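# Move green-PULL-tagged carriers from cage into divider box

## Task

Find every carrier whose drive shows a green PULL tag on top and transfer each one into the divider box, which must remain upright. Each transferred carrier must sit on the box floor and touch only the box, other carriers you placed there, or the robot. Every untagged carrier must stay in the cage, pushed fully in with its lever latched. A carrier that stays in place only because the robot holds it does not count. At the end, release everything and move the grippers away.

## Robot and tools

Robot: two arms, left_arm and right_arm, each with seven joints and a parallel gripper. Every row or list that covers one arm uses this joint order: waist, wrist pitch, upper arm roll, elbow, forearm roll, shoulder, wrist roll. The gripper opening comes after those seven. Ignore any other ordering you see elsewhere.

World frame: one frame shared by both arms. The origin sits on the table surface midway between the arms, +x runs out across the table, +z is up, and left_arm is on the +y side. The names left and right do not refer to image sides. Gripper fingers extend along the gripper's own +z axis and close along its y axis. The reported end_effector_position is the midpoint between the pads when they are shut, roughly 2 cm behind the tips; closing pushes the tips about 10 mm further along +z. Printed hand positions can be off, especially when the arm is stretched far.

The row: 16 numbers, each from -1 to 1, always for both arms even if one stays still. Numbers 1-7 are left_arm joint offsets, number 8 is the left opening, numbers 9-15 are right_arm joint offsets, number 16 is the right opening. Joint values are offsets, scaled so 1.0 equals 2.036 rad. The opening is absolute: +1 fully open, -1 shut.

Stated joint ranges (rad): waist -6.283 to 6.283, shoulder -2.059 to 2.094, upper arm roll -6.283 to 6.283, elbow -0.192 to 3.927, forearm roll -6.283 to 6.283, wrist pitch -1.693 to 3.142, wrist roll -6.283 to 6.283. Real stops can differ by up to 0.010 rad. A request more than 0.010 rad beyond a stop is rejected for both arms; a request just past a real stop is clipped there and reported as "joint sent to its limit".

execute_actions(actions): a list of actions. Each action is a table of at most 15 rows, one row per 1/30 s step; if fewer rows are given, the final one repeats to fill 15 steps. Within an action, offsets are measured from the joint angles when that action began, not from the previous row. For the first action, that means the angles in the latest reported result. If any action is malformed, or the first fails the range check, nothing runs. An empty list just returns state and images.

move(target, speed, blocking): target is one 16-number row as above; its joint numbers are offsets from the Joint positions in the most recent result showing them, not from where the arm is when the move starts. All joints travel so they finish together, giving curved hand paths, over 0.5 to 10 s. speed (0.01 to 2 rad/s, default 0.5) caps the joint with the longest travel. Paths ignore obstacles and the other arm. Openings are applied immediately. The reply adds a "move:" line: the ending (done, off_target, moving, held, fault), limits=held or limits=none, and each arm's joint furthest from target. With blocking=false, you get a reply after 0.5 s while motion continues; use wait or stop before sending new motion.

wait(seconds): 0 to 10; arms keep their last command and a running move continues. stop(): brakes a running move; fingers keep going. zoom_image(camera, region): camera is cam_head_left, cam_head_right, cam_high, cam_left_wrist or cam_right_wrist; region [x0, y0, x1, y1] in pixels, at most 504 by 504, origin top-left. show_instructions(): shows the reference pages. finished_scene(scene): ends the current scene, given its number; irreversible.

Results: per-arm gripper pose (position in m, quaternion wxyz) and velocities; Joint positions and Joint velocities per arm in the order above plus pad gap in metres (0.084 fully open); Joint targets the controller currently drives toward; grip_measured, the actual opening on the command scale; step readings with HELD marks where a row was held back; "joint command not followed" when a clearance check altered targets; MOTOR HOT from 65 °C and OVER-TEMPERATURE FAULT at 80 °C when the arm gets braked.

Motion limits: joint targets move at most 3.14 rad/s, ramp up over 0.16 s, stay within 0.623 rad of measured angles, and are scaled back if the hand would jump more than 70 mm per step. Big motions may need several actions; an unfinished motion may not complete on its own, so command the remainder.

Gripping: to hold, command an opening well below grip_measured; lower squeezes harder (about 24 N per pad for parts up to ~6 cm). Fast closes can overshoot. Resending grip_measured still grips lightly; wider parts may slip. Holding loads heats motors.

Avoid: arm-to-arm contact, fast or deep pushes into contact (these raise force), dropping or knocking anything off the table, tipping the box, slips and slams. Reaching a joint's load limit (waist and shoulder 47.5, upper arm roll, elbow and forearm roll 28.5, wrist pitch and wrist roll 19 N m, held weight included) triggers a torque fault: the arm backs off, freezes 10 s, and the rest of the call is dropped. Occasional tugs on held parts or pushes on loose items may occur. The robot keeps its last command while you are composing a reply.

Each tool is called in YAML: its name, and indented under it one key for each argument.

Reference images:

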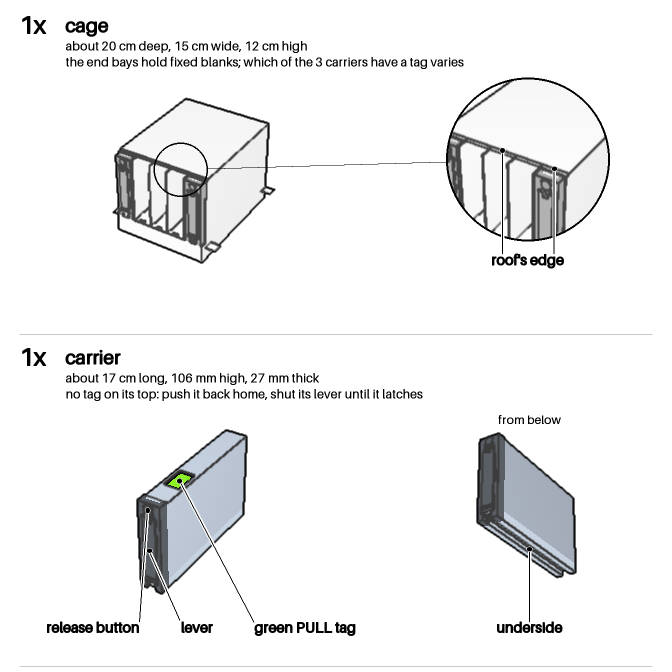

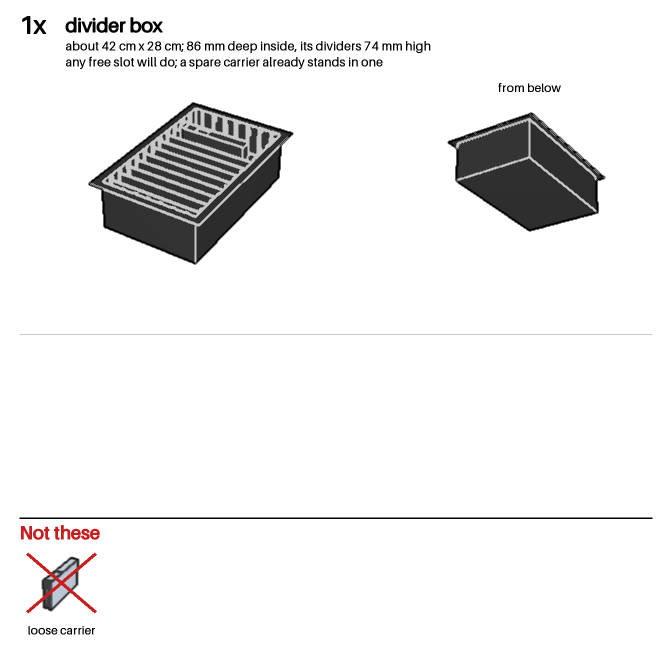

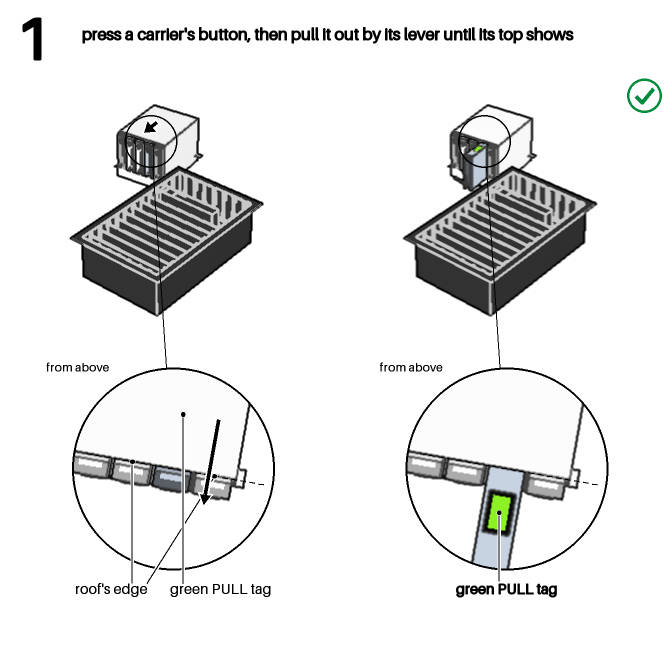

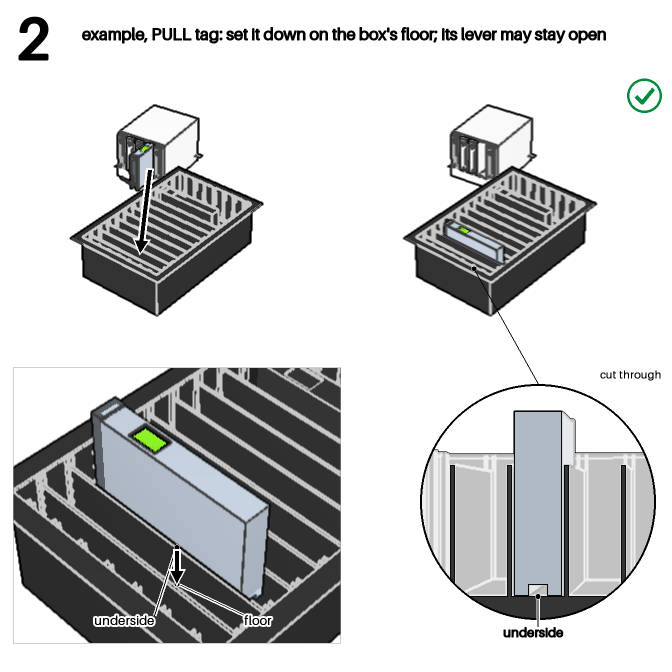

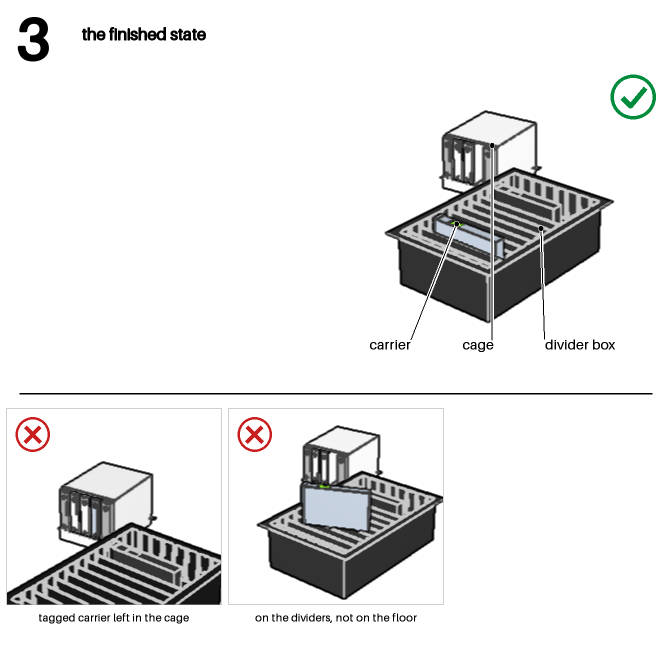

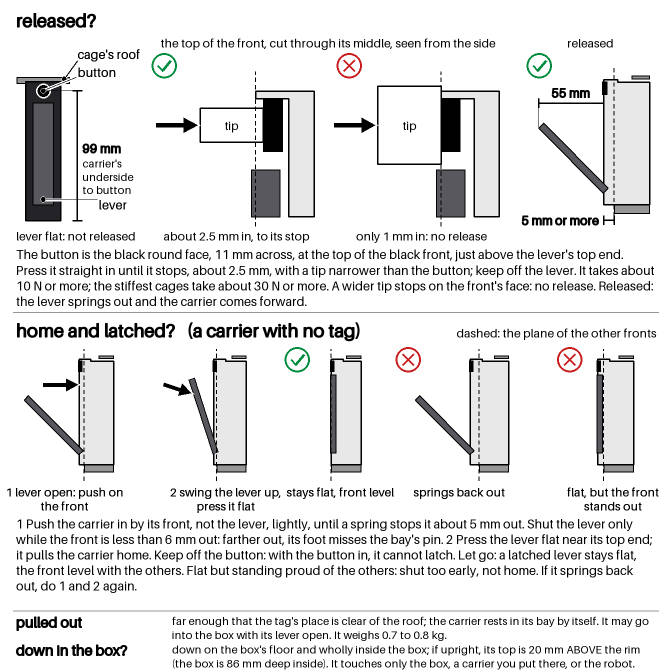

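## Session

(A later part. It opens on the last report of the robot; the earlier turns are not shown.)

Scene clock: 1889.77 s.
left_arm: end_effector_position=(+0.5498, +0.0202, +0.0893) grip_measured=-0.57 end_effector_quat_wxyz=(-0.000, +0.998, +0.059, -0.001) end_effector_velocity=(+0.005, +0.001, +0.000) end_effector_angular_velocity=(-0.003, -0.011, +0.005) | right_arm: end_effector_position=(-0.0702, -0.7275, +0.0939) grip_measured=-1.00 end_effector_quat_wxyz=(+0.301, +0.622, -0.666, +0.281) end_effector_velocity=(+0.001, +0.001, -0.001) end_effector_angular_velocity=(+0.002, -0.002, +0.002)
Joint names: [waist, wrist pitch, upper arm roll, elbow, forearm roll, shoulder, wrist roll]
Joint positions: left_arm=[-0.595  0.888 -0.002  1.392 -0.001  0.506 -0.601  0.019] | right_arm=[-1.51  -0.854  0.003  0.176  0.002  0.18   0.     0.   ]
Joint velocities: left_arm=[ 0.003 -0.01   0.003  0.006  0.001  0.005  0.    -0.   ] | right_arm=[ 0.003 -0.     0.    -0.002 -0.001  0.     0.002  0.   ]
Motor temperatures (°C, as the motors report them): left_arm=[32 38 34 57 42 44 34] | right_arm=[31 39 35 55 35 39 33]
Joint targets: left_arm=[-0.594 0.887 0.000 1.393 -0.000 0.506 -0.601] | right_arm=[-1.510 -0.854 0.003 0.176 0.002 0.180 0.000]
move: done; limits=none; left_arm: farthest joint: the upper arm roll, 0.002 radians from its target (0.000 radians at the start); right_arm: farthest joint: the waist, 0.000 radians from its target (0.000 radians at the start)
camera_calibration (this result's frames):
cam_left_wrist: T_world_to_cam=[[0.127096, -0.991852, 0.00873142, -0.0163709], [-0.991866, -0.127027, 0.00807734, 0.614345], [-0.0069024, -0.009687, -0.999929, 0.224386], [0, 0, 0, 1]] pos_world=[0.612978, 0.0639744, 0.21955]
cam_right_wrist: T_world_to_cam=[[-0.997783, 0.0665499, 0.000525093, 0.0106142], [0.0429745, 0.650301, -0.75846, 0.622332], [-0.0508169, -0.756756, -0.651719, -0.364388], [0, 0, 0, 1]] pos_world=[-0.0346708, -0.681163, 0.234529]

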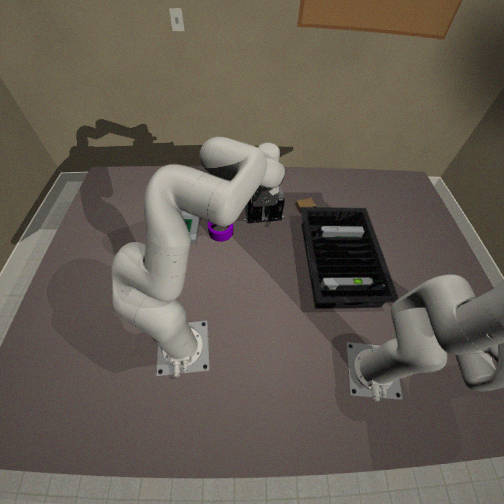

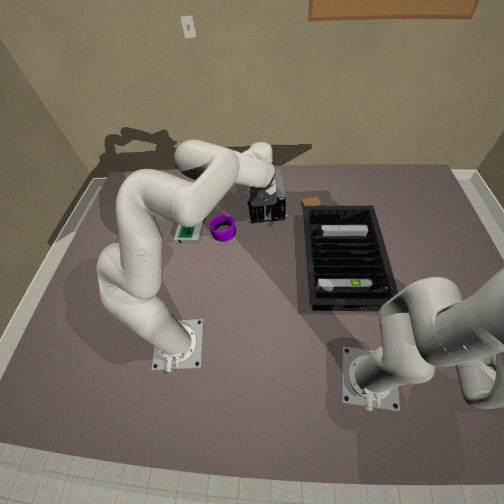

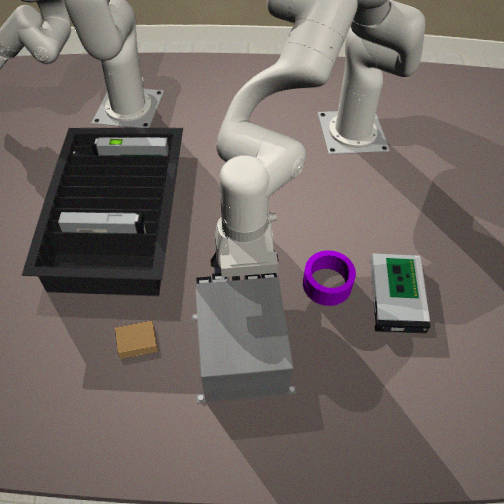

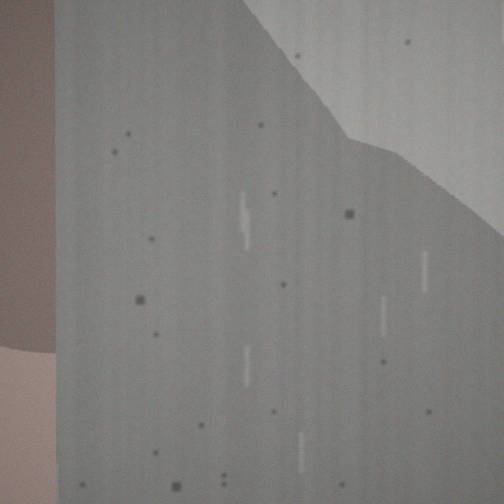

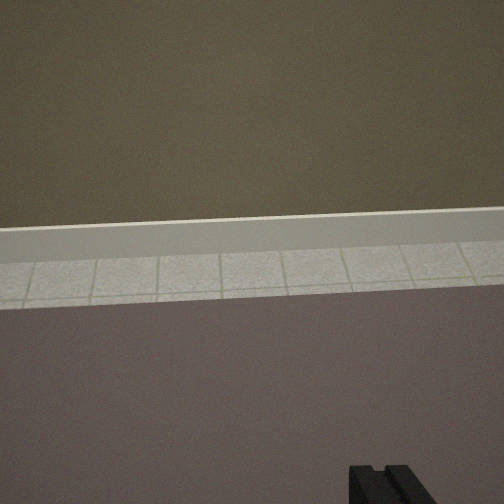

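execute_actions:
  actions:
    - [[0.0005,0.0007,0,0.002,0,0.0012,0.0005,-0.55,0,0,0,0,0,0,0,-1],[0.0009,0.0015,0,0.004,0,0.0024,0.001,-0.55,0,0,0,0,0,0,0,-1],[0.0014,0.0022,0,0.006,0,0.0037,0.0014,-0.55,0,0,0,0,0,0,0,-1],[0.0018,0.003,0,0.008,0,0.0049,0.0019,-0.55,0,0,0,0,0,0,0,-1],[0.0023,0.0037,0,0.0098,0,0.0061,0.0024,-0.55,0,0,0,0,0,0,0,-1]]

Scene clock: 1896.40 s.
left_arm: end_effector_position=(+0.5516, +0.0207, +0.0888) grip_measured=-0.57 end_effector_quat_wxyz=(-0.002, +0.998, +0.058, -0.006) end_effector_velocity=(-0.000, -0.000, -0.001) end_effector_angular_velocity=(+0.001, +0.004, -0.002) | right_arm: end_effector_position=(-0.0702, -0.7275, +0.0939) grip_measured=-1.00 end_effector_quat_wxyz=(+0.301, +0.622, -0.666, +0.281) end_effector_velocity=(-0.000, -0.000, +0.000) end_effector_angular_velocity=(-0.000, +0.000, -0.000)
Joint names: [waist, wrist pitch, upper arm roll, elbow, forearm roll, shoulder, wrist roll]
Joint positions: left_arm=[-0.591  0.905 -0.003  1.411 -0.001  0.518 -0.597  0.019] | right_arm=[-1.51  -0.854  0.003  0.176  0.002  0.18   0.     0.   ]
Joint velocities: left_arm=[ 0.002  0.004 -0.002  0.005  0.001  0.005  0.001 -0.   ] | right_arm=[-0. -0.  0.  0.  0.  0. -0.  0.]
Motor temperatures (°C, as the motors report them): left_arm=[32 40 35 61 42 45 34] | right_arm=[31 39 35 54 35 39 33]
Joint targets: left_arm=[-0.590 0.895 -0.002 1.412 -0.001 0.519 -0.596] | right_arm=[-1.510 -0.854 0.003 0.176 0.002 0.180 0.000]
Step readings (joint positions):
0: left_arm=[-0.594 0.889 0.000 1.393 -0.000 0.506 -0.601] | right_arm=[-1.510 -0.854 0.003 0.176 0.002 0.180 0.000]
1: left_arm=[-0.594 0.889 0.000 1.393 -0.000 0.506 -0.601] | right_arm=[-1.510 -0.854 0.003 0.176 0.002 0.180 0.000]
2: left_arm=[-0.594 0.889 0.000 1.393 -0.000 0.507 -0.601] | right_arm=[-1.510 -0.854 0.003 0.176 0.002 0.180 0.000]
4: left_arm=[-0.594 0.891 -0.001 1.397 -0.000 0.509 -0.600] | right_arm=[-1.510 -0.854 0.003 0.176 0.002 0.180 0.000]
8: left_arm=[-0.592 0.901 -0.003 1.406 -0.001 0.514 -0.598] | right_arm=[-1.510 -0.854 0.003 0.176 0.002 0.180 0.000]
15: Joint positions above
camera_calibration (this result's frames):
cam_left_wrist: T_world_to_cam=[[0.125183, -0.992125, 0.00411421, -0.0146839], [-0.992004, -0.125099, 0.016686, 0.61548], [-0.0160399, -0.00617012, -0.999852, 0.228875], [0, 0, 0, 1]] pos_world=[0.616068, 0.0638397, 0.218632]
cam_right_wrist: T_world_to_cam=[[-0.997783, 0.0665498, 0.000525071, 0.0106142], [0.0429745, 0.650301, -0.75846, 0.622332], [-0.0508168, -0.756756, -0.651719, -0.364388], [0, 0, 0, 1]] pos_world=[-0.0346708, -0.681163, 0.234529]

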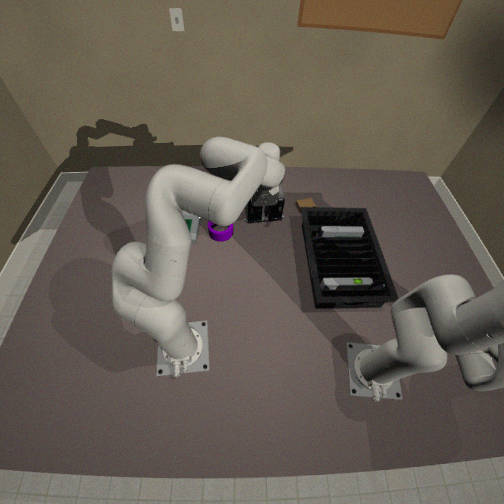

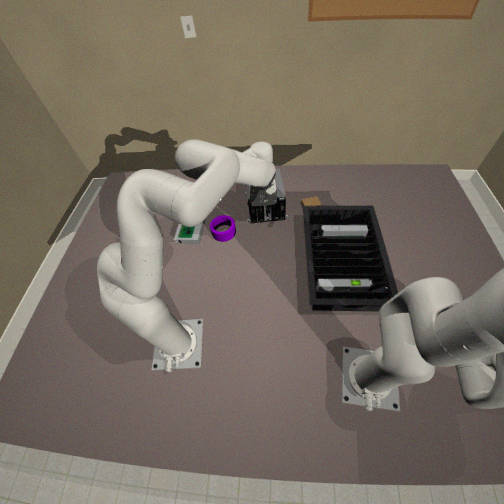

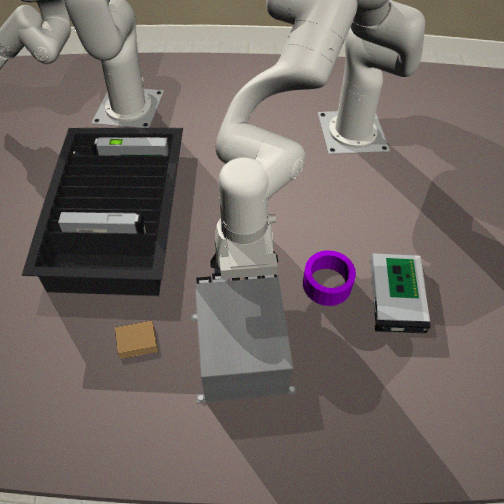

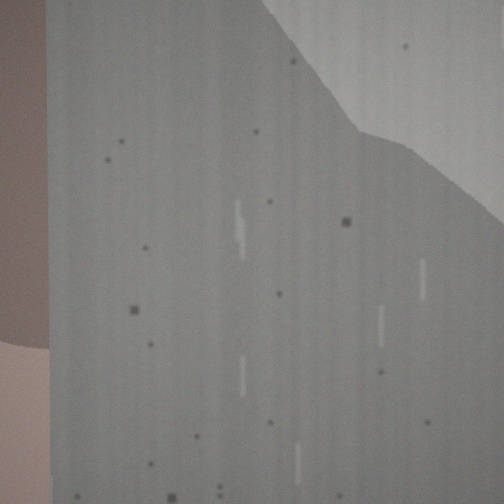

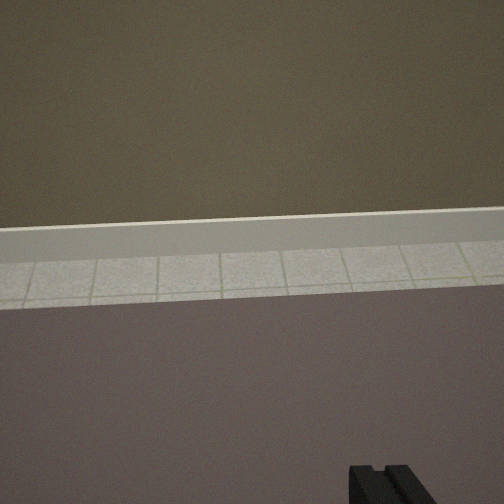

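Resistance reached. Back off to n≈0.48.

move:
  target: [-0.0386,-0.0535,0,-0.1352,0,-0.0875,-0.0393,-0.55,0,0,0,0,0,0,0,-1]
  speed: 0.2

Scene clock: 1901.23 s.
left_arm: end_effector_position=(+0.4808, +0.0115, +0.0900) grip_measured=-0.57 end_effector_quat_wxyz=(+0.001, +0.998, +0.059, -0.001) end_effector_velocity=(-0.001, -0.000, +0.000) end_effector_angular_velocity=(-0.001, -0.001, -0.001) | right_arm: end_effector_position=(-0.0702, -0.7275, +0.0939) grip_measured=-1.00 end_effector_quat_wxyz=(+0.301, +0.622, -0.666, +0.281) end_effector_velocity=(-0.000, +0.000, -0.000) end_effector_angular_velocity=(-0.000, -0.001, -0.001)
Joint names: [waist, wrist pitch, upper arm roll, elbow, forearm roll, shoulder, wrist roll]
Joint positions: left_arm=[-0.67   0.796 -0.003  1.136 -0.001  0.34  -0.676  0.019] | right_arm=[-1.51  -0.854  0.003  0.176  0.002  0.18   0.     0.   ]
Joint velocities: left_arm=[-0.001 -0.001 -0.    -0.002  0.    -0.002 -0.001 -0.   ] | right_arm=[-0.    -0.001 -0.    -0.001 -0.    -0.     0.001  0.   ]
Motor temperatures (°C, as the motors report them): left_arm=[33 42 36 62 42 44 34] | right_arm=[31 39 35 54 35 39 33]
Joint targets: left_arm=[-0.670 0.796 -0.003 1.136 -0.001 0.340 -0.677] | right_arm=[-1.510 -0.854 0.003 0.176 0.002 0.180 0.000]
move: done; limits=none; left_arm: farthest joint: the wrist roll, 0.001 radians from its target (0.081 radians at the start); right_arm: farthest joint: the waist, 0.000 radians from its target (0.000 radians at the start)
camera_calibration (this result's frames):
cam_left_wrist: T_world_to_cam=[[0.126573, -0.991904, 0.0102475, -0.0161271], [-0.991943, -0.126508, 0.00671999, 0.544977], [-0.0053692, -0.0110155, -0.999925, 0.2238], [0, 0, 0, 1]] pos_world=[0.543829, 0.0554127, 0.220287]
cam_right_wrist: T_world_to_cam=[[-0.997783, 0.0665499, 0.000525054, 0.0106142], [0.0429745, 0.650301, -0.75846, 0.622332], [-0.0508169, -0.756756, -0.651719, -0.364388], [0, 0, 0, 1]] pos_world=[-0.0346708, -0.681163, 0.234529]

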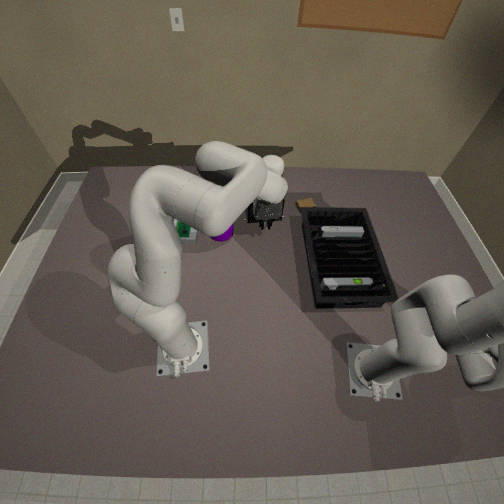

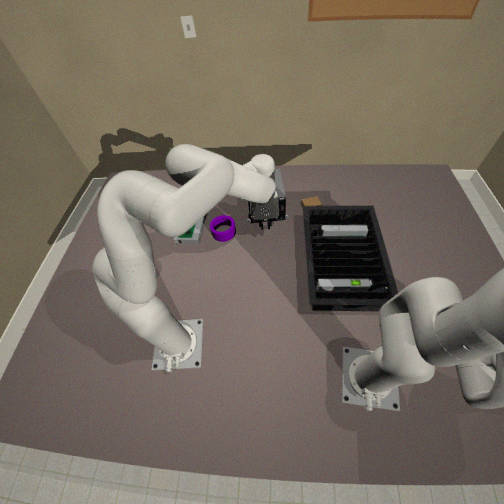

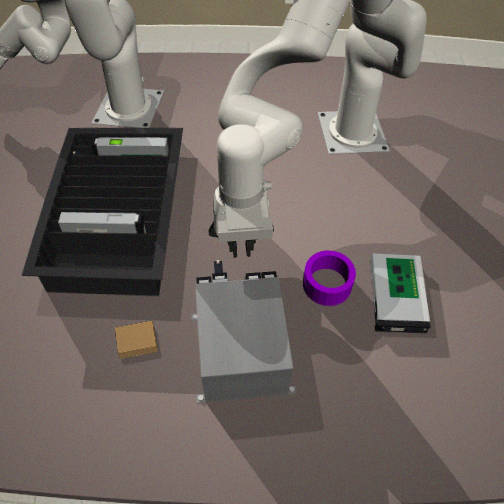

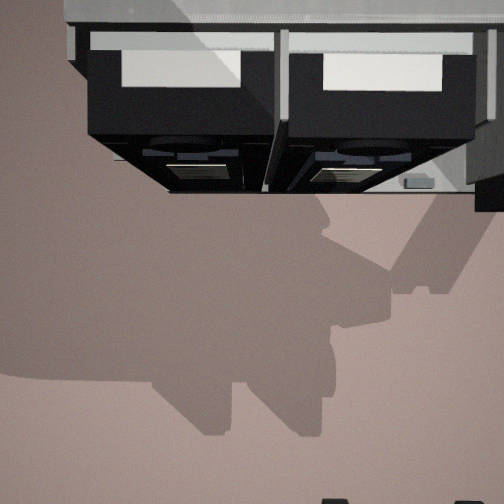

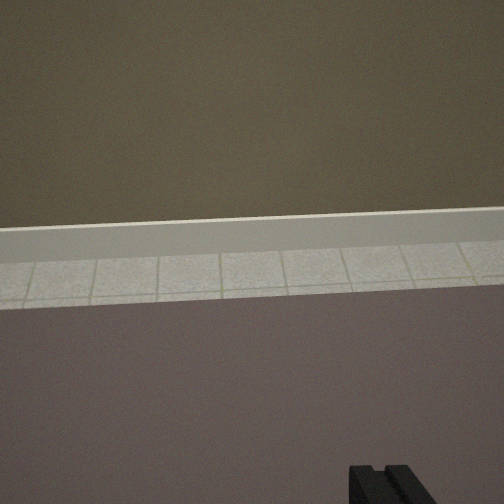

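zoom_image:
  camera: "cam_left_wrist"
  region: [60,20,504,220]

zoom_image:
  camera: "cam_high"
  region: [170,230,310,310]

Region (60, 20, 504, 220) of cam_left_wrist's 504x504 image, scaled by 1.135, with more detail than that image has; it fills the top 227 rows of this view, and the rest is white.

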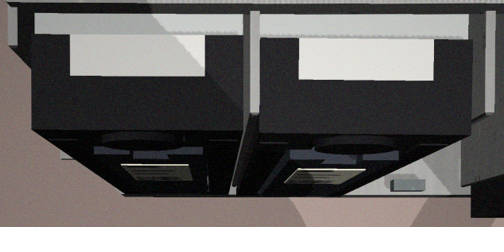

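Region (170, 230, 310, 310) of cam_high's 504x504 image, scaled by 3.600, with more detail than that image has; it fills the top 288 rows of this view, and the rest is white.

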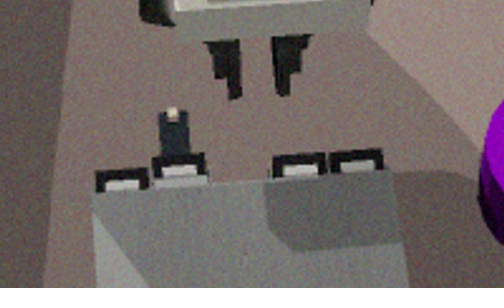

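move:
  target: [-0.04155,-0.0112,0.0015,0.03566,0.0005,0.0469,-0.0422,0,0,0,0,0,0,0,0,-1]
  speed: 0.15

Scene clock: 1927.20 s.
left_arm: end_effector_position=(+0.4730, -0.0348, +0.0681) grip_measured=-0.01 end_effector_quat_wxyz=(-0.000, +0.998, +0.061, +0.000) end_effector_velocity=(-0.002, -0.002, -0.001) end_effector_angular_velocity=(+0.001, +0.002, -0.004) | right_arm: end_effector_position=(-0.0702, -0.7275, +0.0939) grip_measured=-1.00 end_effector_quat_wxyz=(+0.301, +0.622, -0.666, +0.281) end_effector_velocity=(+0.001, -0.001, +0.000) end_effector_angular_velocity=(-0.002, -0.000, +0.002)
Joint names: [waist, wrist pitch, upper arm roll, elbow, forearm roll, shoulder, wrist roll]
Joint positions: left_arm=[-0.754  0.774  0.     1.208  0.     0.435 -0.762  0.044] | right_arm=[-1.51  -0.854  0.003  0.176  0.002  0.18   0.     0.   ]
Joint velocities: left_arm=[-0.004  0.001 -0.002  0.001  0.     0.003 -0.002  0.   ] | right_arm=[ 0.001 -0.001  0.     0.001 -0.001  0.     0.     0.   ]
Motor temperatures (°C, as the motors report them): left_arm=[32 40 35 57 42 44 34] | right_arm=[31 39 35 54 35 39 33]
Joint targets: left_arm=[-0.754 0.773 0.000 1.209 0.000 0.436 -0.762] | right_arm=[-1.510 -0.854 0.003 0.176 0.002 0.180 0.000]
move: done; limits=none; left_arm: farthest joint: the waist, 0.001 radians from its target (0.085 radians at the start); right_arm: farthest joint: the waist, 0.000 radians from its target (0.000 radians at the start)
camera_calibration (this result's frames):
cam_left_wrist: T_world_to_cam=[[0.130548, -0.991402, 0.00888837, -0.062641], [-0.991433, -0.130504, 0.00537112, 0.531173], [-0.00416497, -0.00951342, -0.999946, 0.200913], [0, 0, 0, 1]] pos_world=[0.535637, 0.00912925, 0.198606]
cam_right_wrist: T_world_to_cam=[[-0.997783, 0.0665498, 0.000525041, 0.0106142], [0.0429744, 0.650301, -0.75846, 0.622332], [-0.0508168, -0.756756, -0.651719, -0.364388], [0, 0, 0, 1]] pos_world=[-0.0346708, -0.681162, 0.234529]

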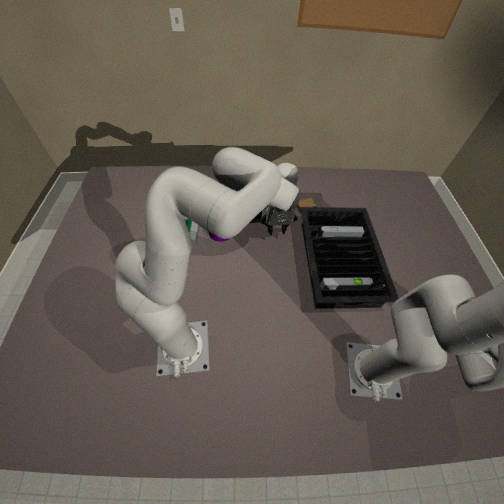

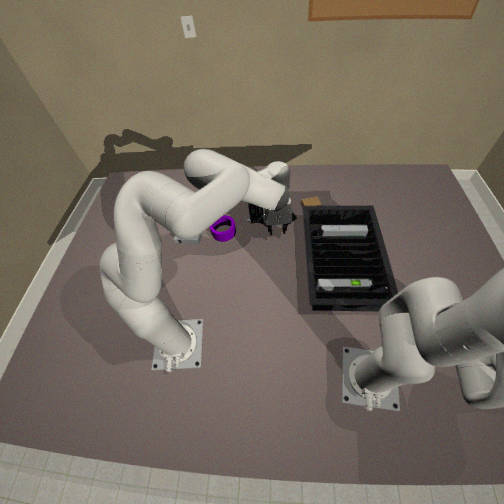

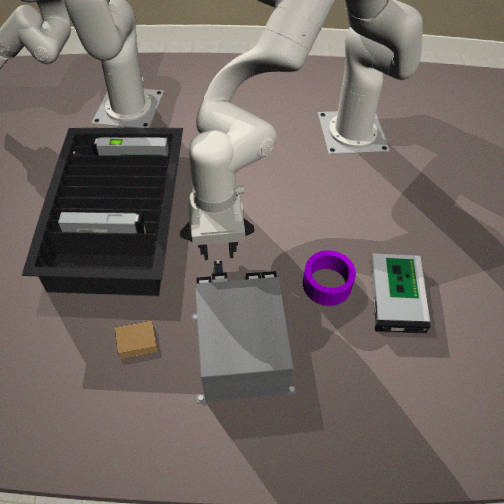

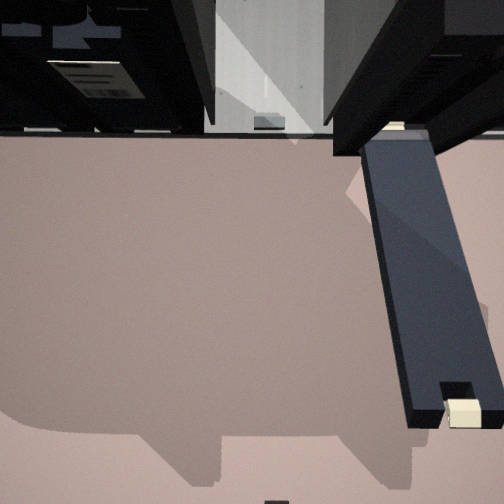

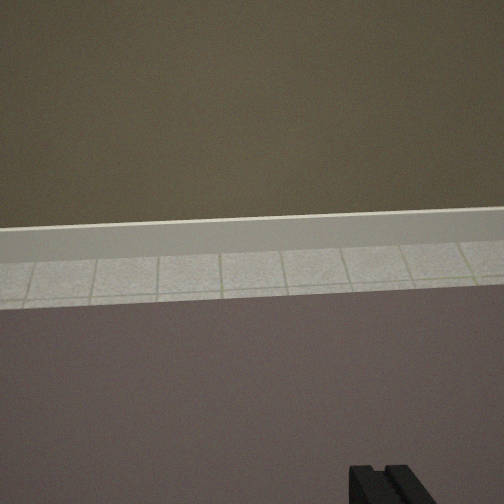

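move:
  target: [0.0275,0.03595,0,0.09578,0,0.05933,0.0278,0,0,0,0,0,0,0,0,-1]
  speed: 0.1

Scene clock: 1939.20 s.
left_arm: end_effector_position=(+0.5251, -0.0331, +0.0682) grip_measured=-0.01 end_effector_quat_wxyz=(+0.000, +0.998, +0.061, +0.000) end_effector_velocity=(+0.001, +0.001, -0.000) end_effector_angular_velocity=(+0.001, -0.001, +0.002) | right_arm: end_effector_position=(-0.0702, -0.7275, +0.0939) grip_measured=-1.00 end_effector_quat_wxyz=(+0.301, +0.622, -0.666, +0.281) end_effector_velocity=(-0.000, -0.000, -0.000) end_effector_angular_velocity=(+0.001, -0.000, -0.001)
Joint names: [waist, wrist pitch, upper arm roll, elbow, forearm roll, shoulder, wrist roll]
Joint positions: left_arm=[-0.698  0.847  0.     1.403  0.     0.556 -0.706  0.044] | right_arm=[-1.51  -0.854  0.003  0.176  0.002  0.18   0.     0.   ]
Joint velocities: left_arm=[ 0.    -0.     0.003  0.002  0.     0.001  0.001  0.   ] | right_arm=[-0.     0.001 -0.     0.001  0.     0.     0.     0.   ]
Motor temperatures (°C, as the motors report them): left_arm=[32 39 34 56 42 44 34] | right_arm=[31 39 35 54 35 39 33]
Joint targets: left_arm=[-0.698 0.847 0.000 1.403 0.000 0.556 -0.706] | right_arm=[-1.510 -0.854 0.003 0.176 0.002 0.180 0.000]
move: done; limits=none; left_arm: farthest joint: the wrist pitch, 0.001 radians from its target (0.074 radians at the start); right_arm: farthest joint: the waist, 0.000 radians from its target (0.000 radians at the start)
camera_calibration (this result's frames):
cam_left_wrist: T_world_to_cam=[[0.129754, -0.9915, 0.00955873, -0.0673541], [-0.991541, -0.129715, 0.00462806, 0.583172], [-0.00334881, -0.0100784, -0.999944, 0.200774], [0, 0, 0, 1]] pos_world=[0.58765, 0.010888, 0.198707]
cam_right_wrist: T_world_to_cam=[[-0.997783, 0.0665498, 0.000525076, 0.0106142], [0.0429744, 0.650301, -0.75846, 0.622332], [-0.0508168, -0.756756, -0.651719, -0.364388], [0, 0, 0, 1]] pos_world=[-0.0346708, -0.681162, 0.234529]

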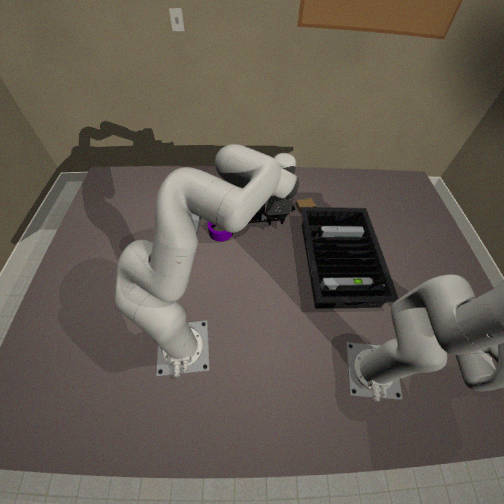

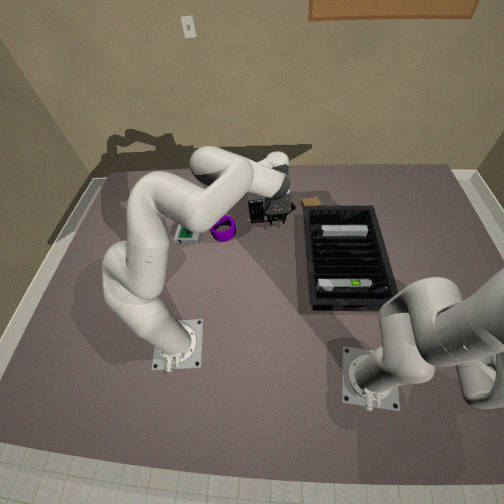

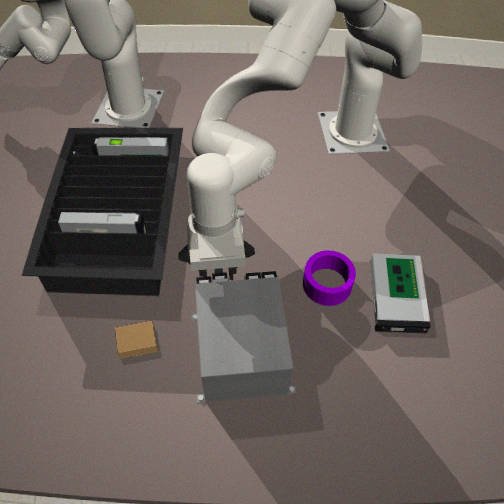

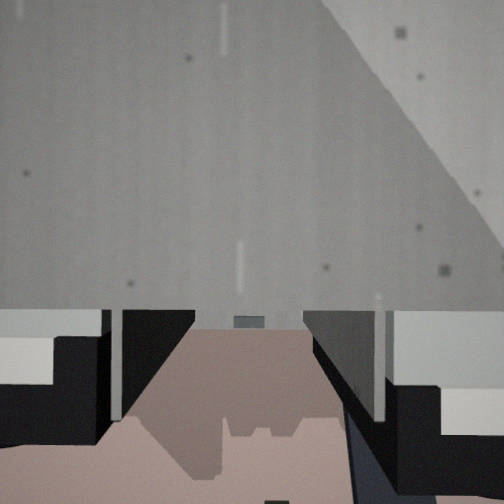

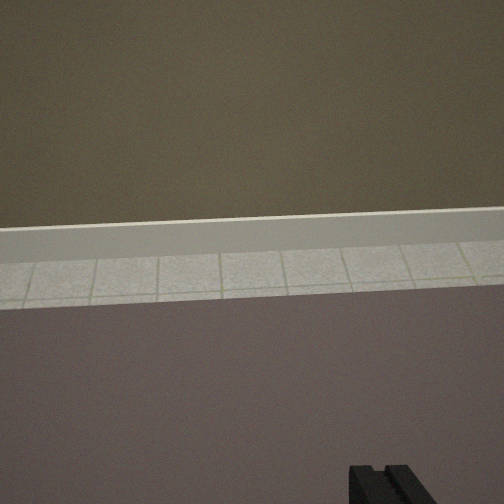

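Close with a ramp.

execute_actions:
  actions:
    - [[0,0,0,0,0,0,0,-0.1,0,0,0,0,0,0,0,-1],[0,0,0,0,0,0,0,-0.2,0,0,0,0,0,0,0,-1],[0,0,0,0,0,0,0,-0.3,0,0,0,0,0,0,0,-1],[0,0,0,0,0,0,0,-0.4,0,0,0,0,0,0,0,-1],[0,0,0,0,0,0,0,-0.5,0,0,0,0,0,0,0,-1],[0,0,0,0,0,0,0,-0.55,0,0,0,0,0,0,0,-1],[0,0,0,0,0,0,0,-0.6,0,0,0,0,0,0,0,-1],[0,0,0,0,0,0,0,-0.65,0,0,0,0,0,0,0,-1],[0,0,0,0,0,0,0,-0.7,0,0,0,0,0,0,0,-1],[0,0,0,0,0,0,0,-0.75,0,0,0,0,0,0,0,-1],[0,0,0,0,0,0,0,-0.8,0,0,0,0,0,0,0,-1],[0,0,0,0,0,0,0,-0.85,0,0,0,0,0,0,0,-1],[0,0,0,0,0,0,0,-0.9,0,0,0,0,0,0,0,-1],[0,0,0,0,0,0,0,-0.95,0,0,0,0,0,0,0,-1],[0,0,0,0,0,0,0,-1,0,0,0,0,0,0,0,-1]]

Scene clock: 1987.20 s.
left_arm: end_effector_position=(+0.5252, -0.0321, +0.0681) grip_measured=-0.64 end_effector_quat_wxyz=(-0.000, +0.998, +0.061, +0.000) end_effector_velocity=(-0.000, -0.002, +0.000) end_effector_angular_velocity=(-0.002, -0.001, -0.003) | right_arm: end_effector_position=(-0.0702, -0.7275, +0.0939) grip_measured=-1.00 end_effector_quat_wxyz=(+0.301, +0.622, -0.666, +0.281) end_effector_velocity=(+0.001, +0.000, +0.000) end_effector_angular_velocity=(-0.001, -0.000, +0.002)
Joint names: [waist, wrist pitch, upper arm roll, elbow, forearm roll, shoulder, wrist roll]
Joint positions: left_arm=[-0.697  0.848  0.001  1.403  0.     0.555 -0.706  0.016] | right_arm=[-1.51  -0.854  0.003  0.176  0.002  0.18   0.     0.   ]
Joint velocities: left_arm=[-0.    -0.002 -0.002  0.001  0.     0.     0.001  0.   ] | right_arm=[ 0.001 -0.002 -0.    -0.001 -0.002  0.     0.     0.   ]
Motor temperatures (°C, as the motors report them): left_arm=[32 38 34 56 42 45 34] | right_arm=[31 39 35 54 35 39 33]
Joint targets: left_arm=[-0.698 0.847 0.000 1.403 0.000 0.556 -0.706] | right_arm=[-1.510 -0.854 0.003 0.176 0.002 0.180 0.000]
Step readings (joint positions):
0: left_arm=[-0.698 0.847 0.000 1.403 0.000 0.556 -0.706] | right_arm=[-1.510 -0.854 0.003 0.176 0.002 0.180 0.000]
1: left_arm=[-0.698 0.847 0.000 1.403 0.000 0.556 -0.706] | right_arm=[-1.510 -0.854 0.003 0.176 0.002 0.180 0.000]
2: left_arm=[-0.698 0.847 0.000 1.403 0.000 0.556 -0.706] | right_arm=[-1.510 -0.854 0.003 0.176 0.002 0.180 0.000]
4: left_arm=[-0.698 0.847 0.000 1.403 0.000 0.556 -0.706] | right_arm=[-1.510 -0.854 0.003 0.176 0.002 0.180 0.000]
8: left_arm=[-0.698 0.847 0.000 1.403 0.000 0.556 -0.706] | right_arm=[-1.510 -0.854 0.003 0.176 0.002 0.180 0.000]
15: Joint positions above
camera_calibration (this result's frames):
cam_left_wrist: T_world_to_cam=[[0.131144, -0.991329, 0.00828729, -0.0670841], [-0.991355, -0.131104, 0.00518658, 0.583218], [-0.00405511, -0.00889584, -0.999952, 0.201098], [0, 0, 0, 1]] pos_world=[0.587789, 0.0117489, 0.19862]
cam_right_wrist: T_world_to_cam=[[-0.997783, 0.0665498, 0.000524984, 0.0106142], [0.0429745, 0.650301, -0.75846, 0.622332], [-0.0508167, -0.756756, -0.651719, -0.364388], [0, 0, 0, 1]] pos_world=[-0.0346707, -0.681162, 0.234529]

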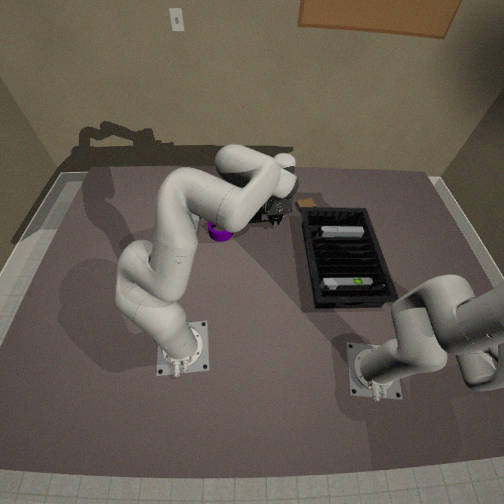

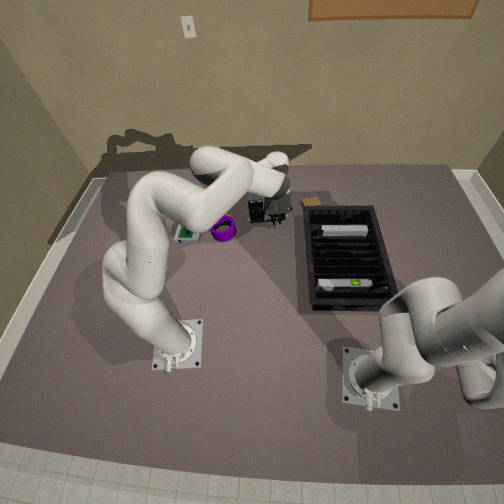

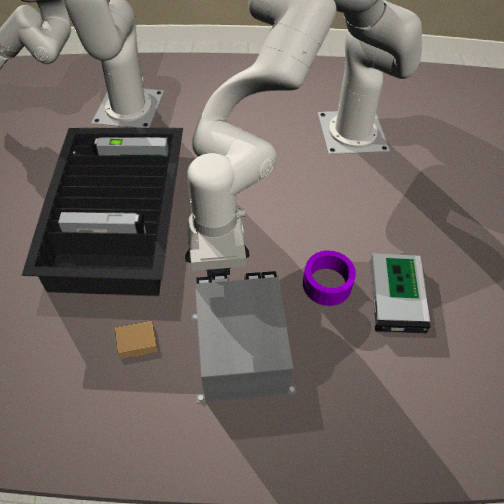

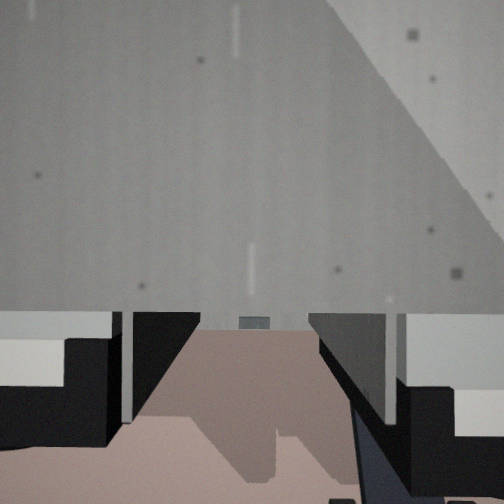

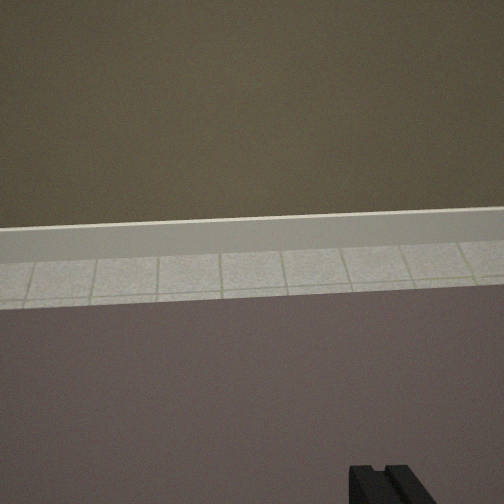

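move:
  target: [-0.01326,-0.0189,-0.0005,-0.04784,0,-0.02893,-0.01248,-1,0,0,0,0,0,0,0,-1]
  speed: 0.06

Scene clock: 1997.93 s.
left_arm: end_effector_position=(+0.4994, -0.0349, +0.0679) grip_measured=-0.64 end_effector_quat_wxyz=(+0.000, +0.998, +0.059, +0.000) end_effector_velocity=(-0.000, +0.000, -0.000) end_effector_angular_velocity=(+0.001, -0.000, +0.001) | right_arm: end_effector_position=(-0.0702, -0.7275, +0.0939) grip_measured=-1.00 end_effector_quat_wxyz=(+0.301, +0.622, -0.666, +0.281) end_effector_velocity=(-0.000, +0.000, -0.000) end_effector_angular_velocity=(+0.001, +0.000, -0.000)
Joint names: [waist, wrist pitch, upper arm roll, elbow, forearm roll, shoulder, wrist roll]
Joint positions: left_arm=[-0.725  0.809 -0.001  1.306  0.     0.496 -0.731  0.016] | right_arm=[-1.51  -0.854  0.003  0.176  0.002  0.18   0.     0.   ]
Joint velocities: left_arm=[-0.001 -0.001  0.001 -0.003  0.    -0.001 -0.001 -0.   ] | right_arm=[-0.     0.    -0.    -0.001 -0.     0.    -0.     0.   ]
Motor temperatures (°C, as the motors report them): left_arm=[32 38 35 57 42 45 34] | right_arm=[31 39 35 54 35 39 33]
Joint targets: left_arm=[-0.724 0.809 0.000 1.305 0.000 0.496 -0.731] | right_arm=[-1.510 -0.854 0.003 0.176 0.002 0.180 0.000]
move: done; limits=none; left_arm: farthest joint: the waist, 0.001 radians from its target (0.026 radians at the start); right_arm: farthest joint: the waist, 0.000 radians from its target (0.000 radians at the start)
camera_calibration (this result's frames):
cam_left_wrist: T_world_to_cam=[[0.127594, -0.991781, 0.00953321, -0.0647266], [-0.991818, -0.127547, 0.00537094, 0.557615], [-0.00411086, -0.0101405, -0.99994, 0.200763], [0, 0, 0, 1]] pos_world=[0.562136, 0.00896348, 0.198373]
cam_right_wrist: T_world_to_cam=[[-0.997783, 0.0665497, 0.000525033, 0.0106142], [0.0429744, 0.650301, -0.75846, 0.622332], [-0.0508167, -0.756756, -0.651719, -0.364388], [0, 0, 0, 1]] pos_world=[-0.0346707, -0.681162, 0.234529]

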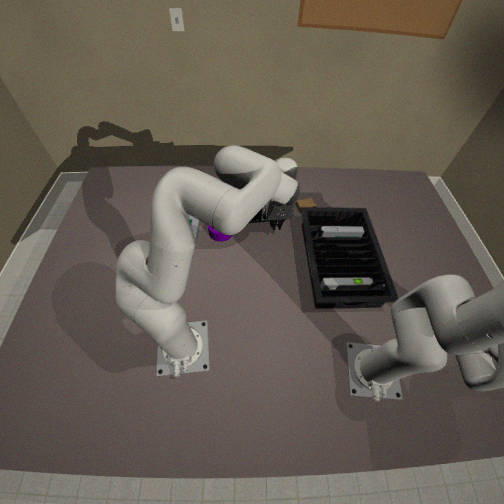

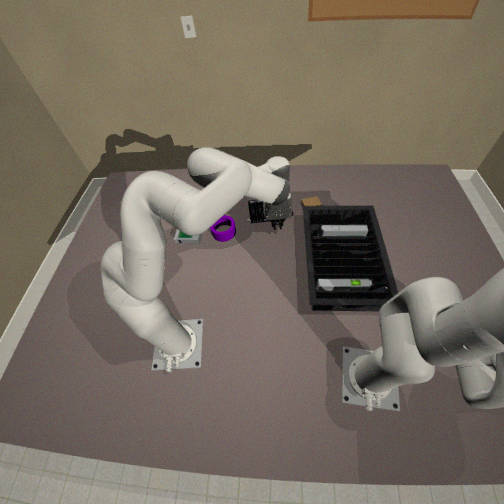

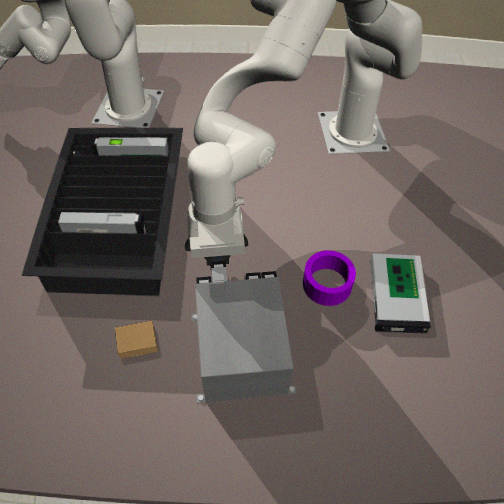

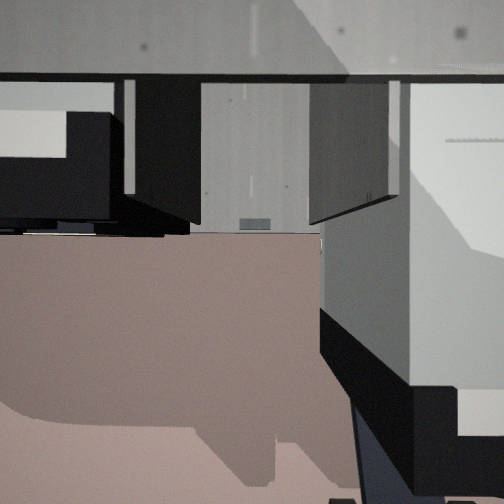

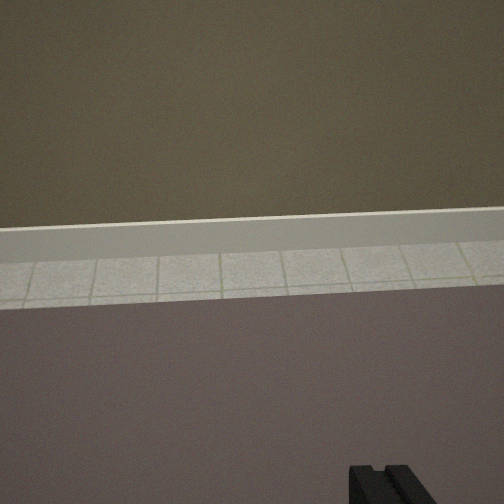

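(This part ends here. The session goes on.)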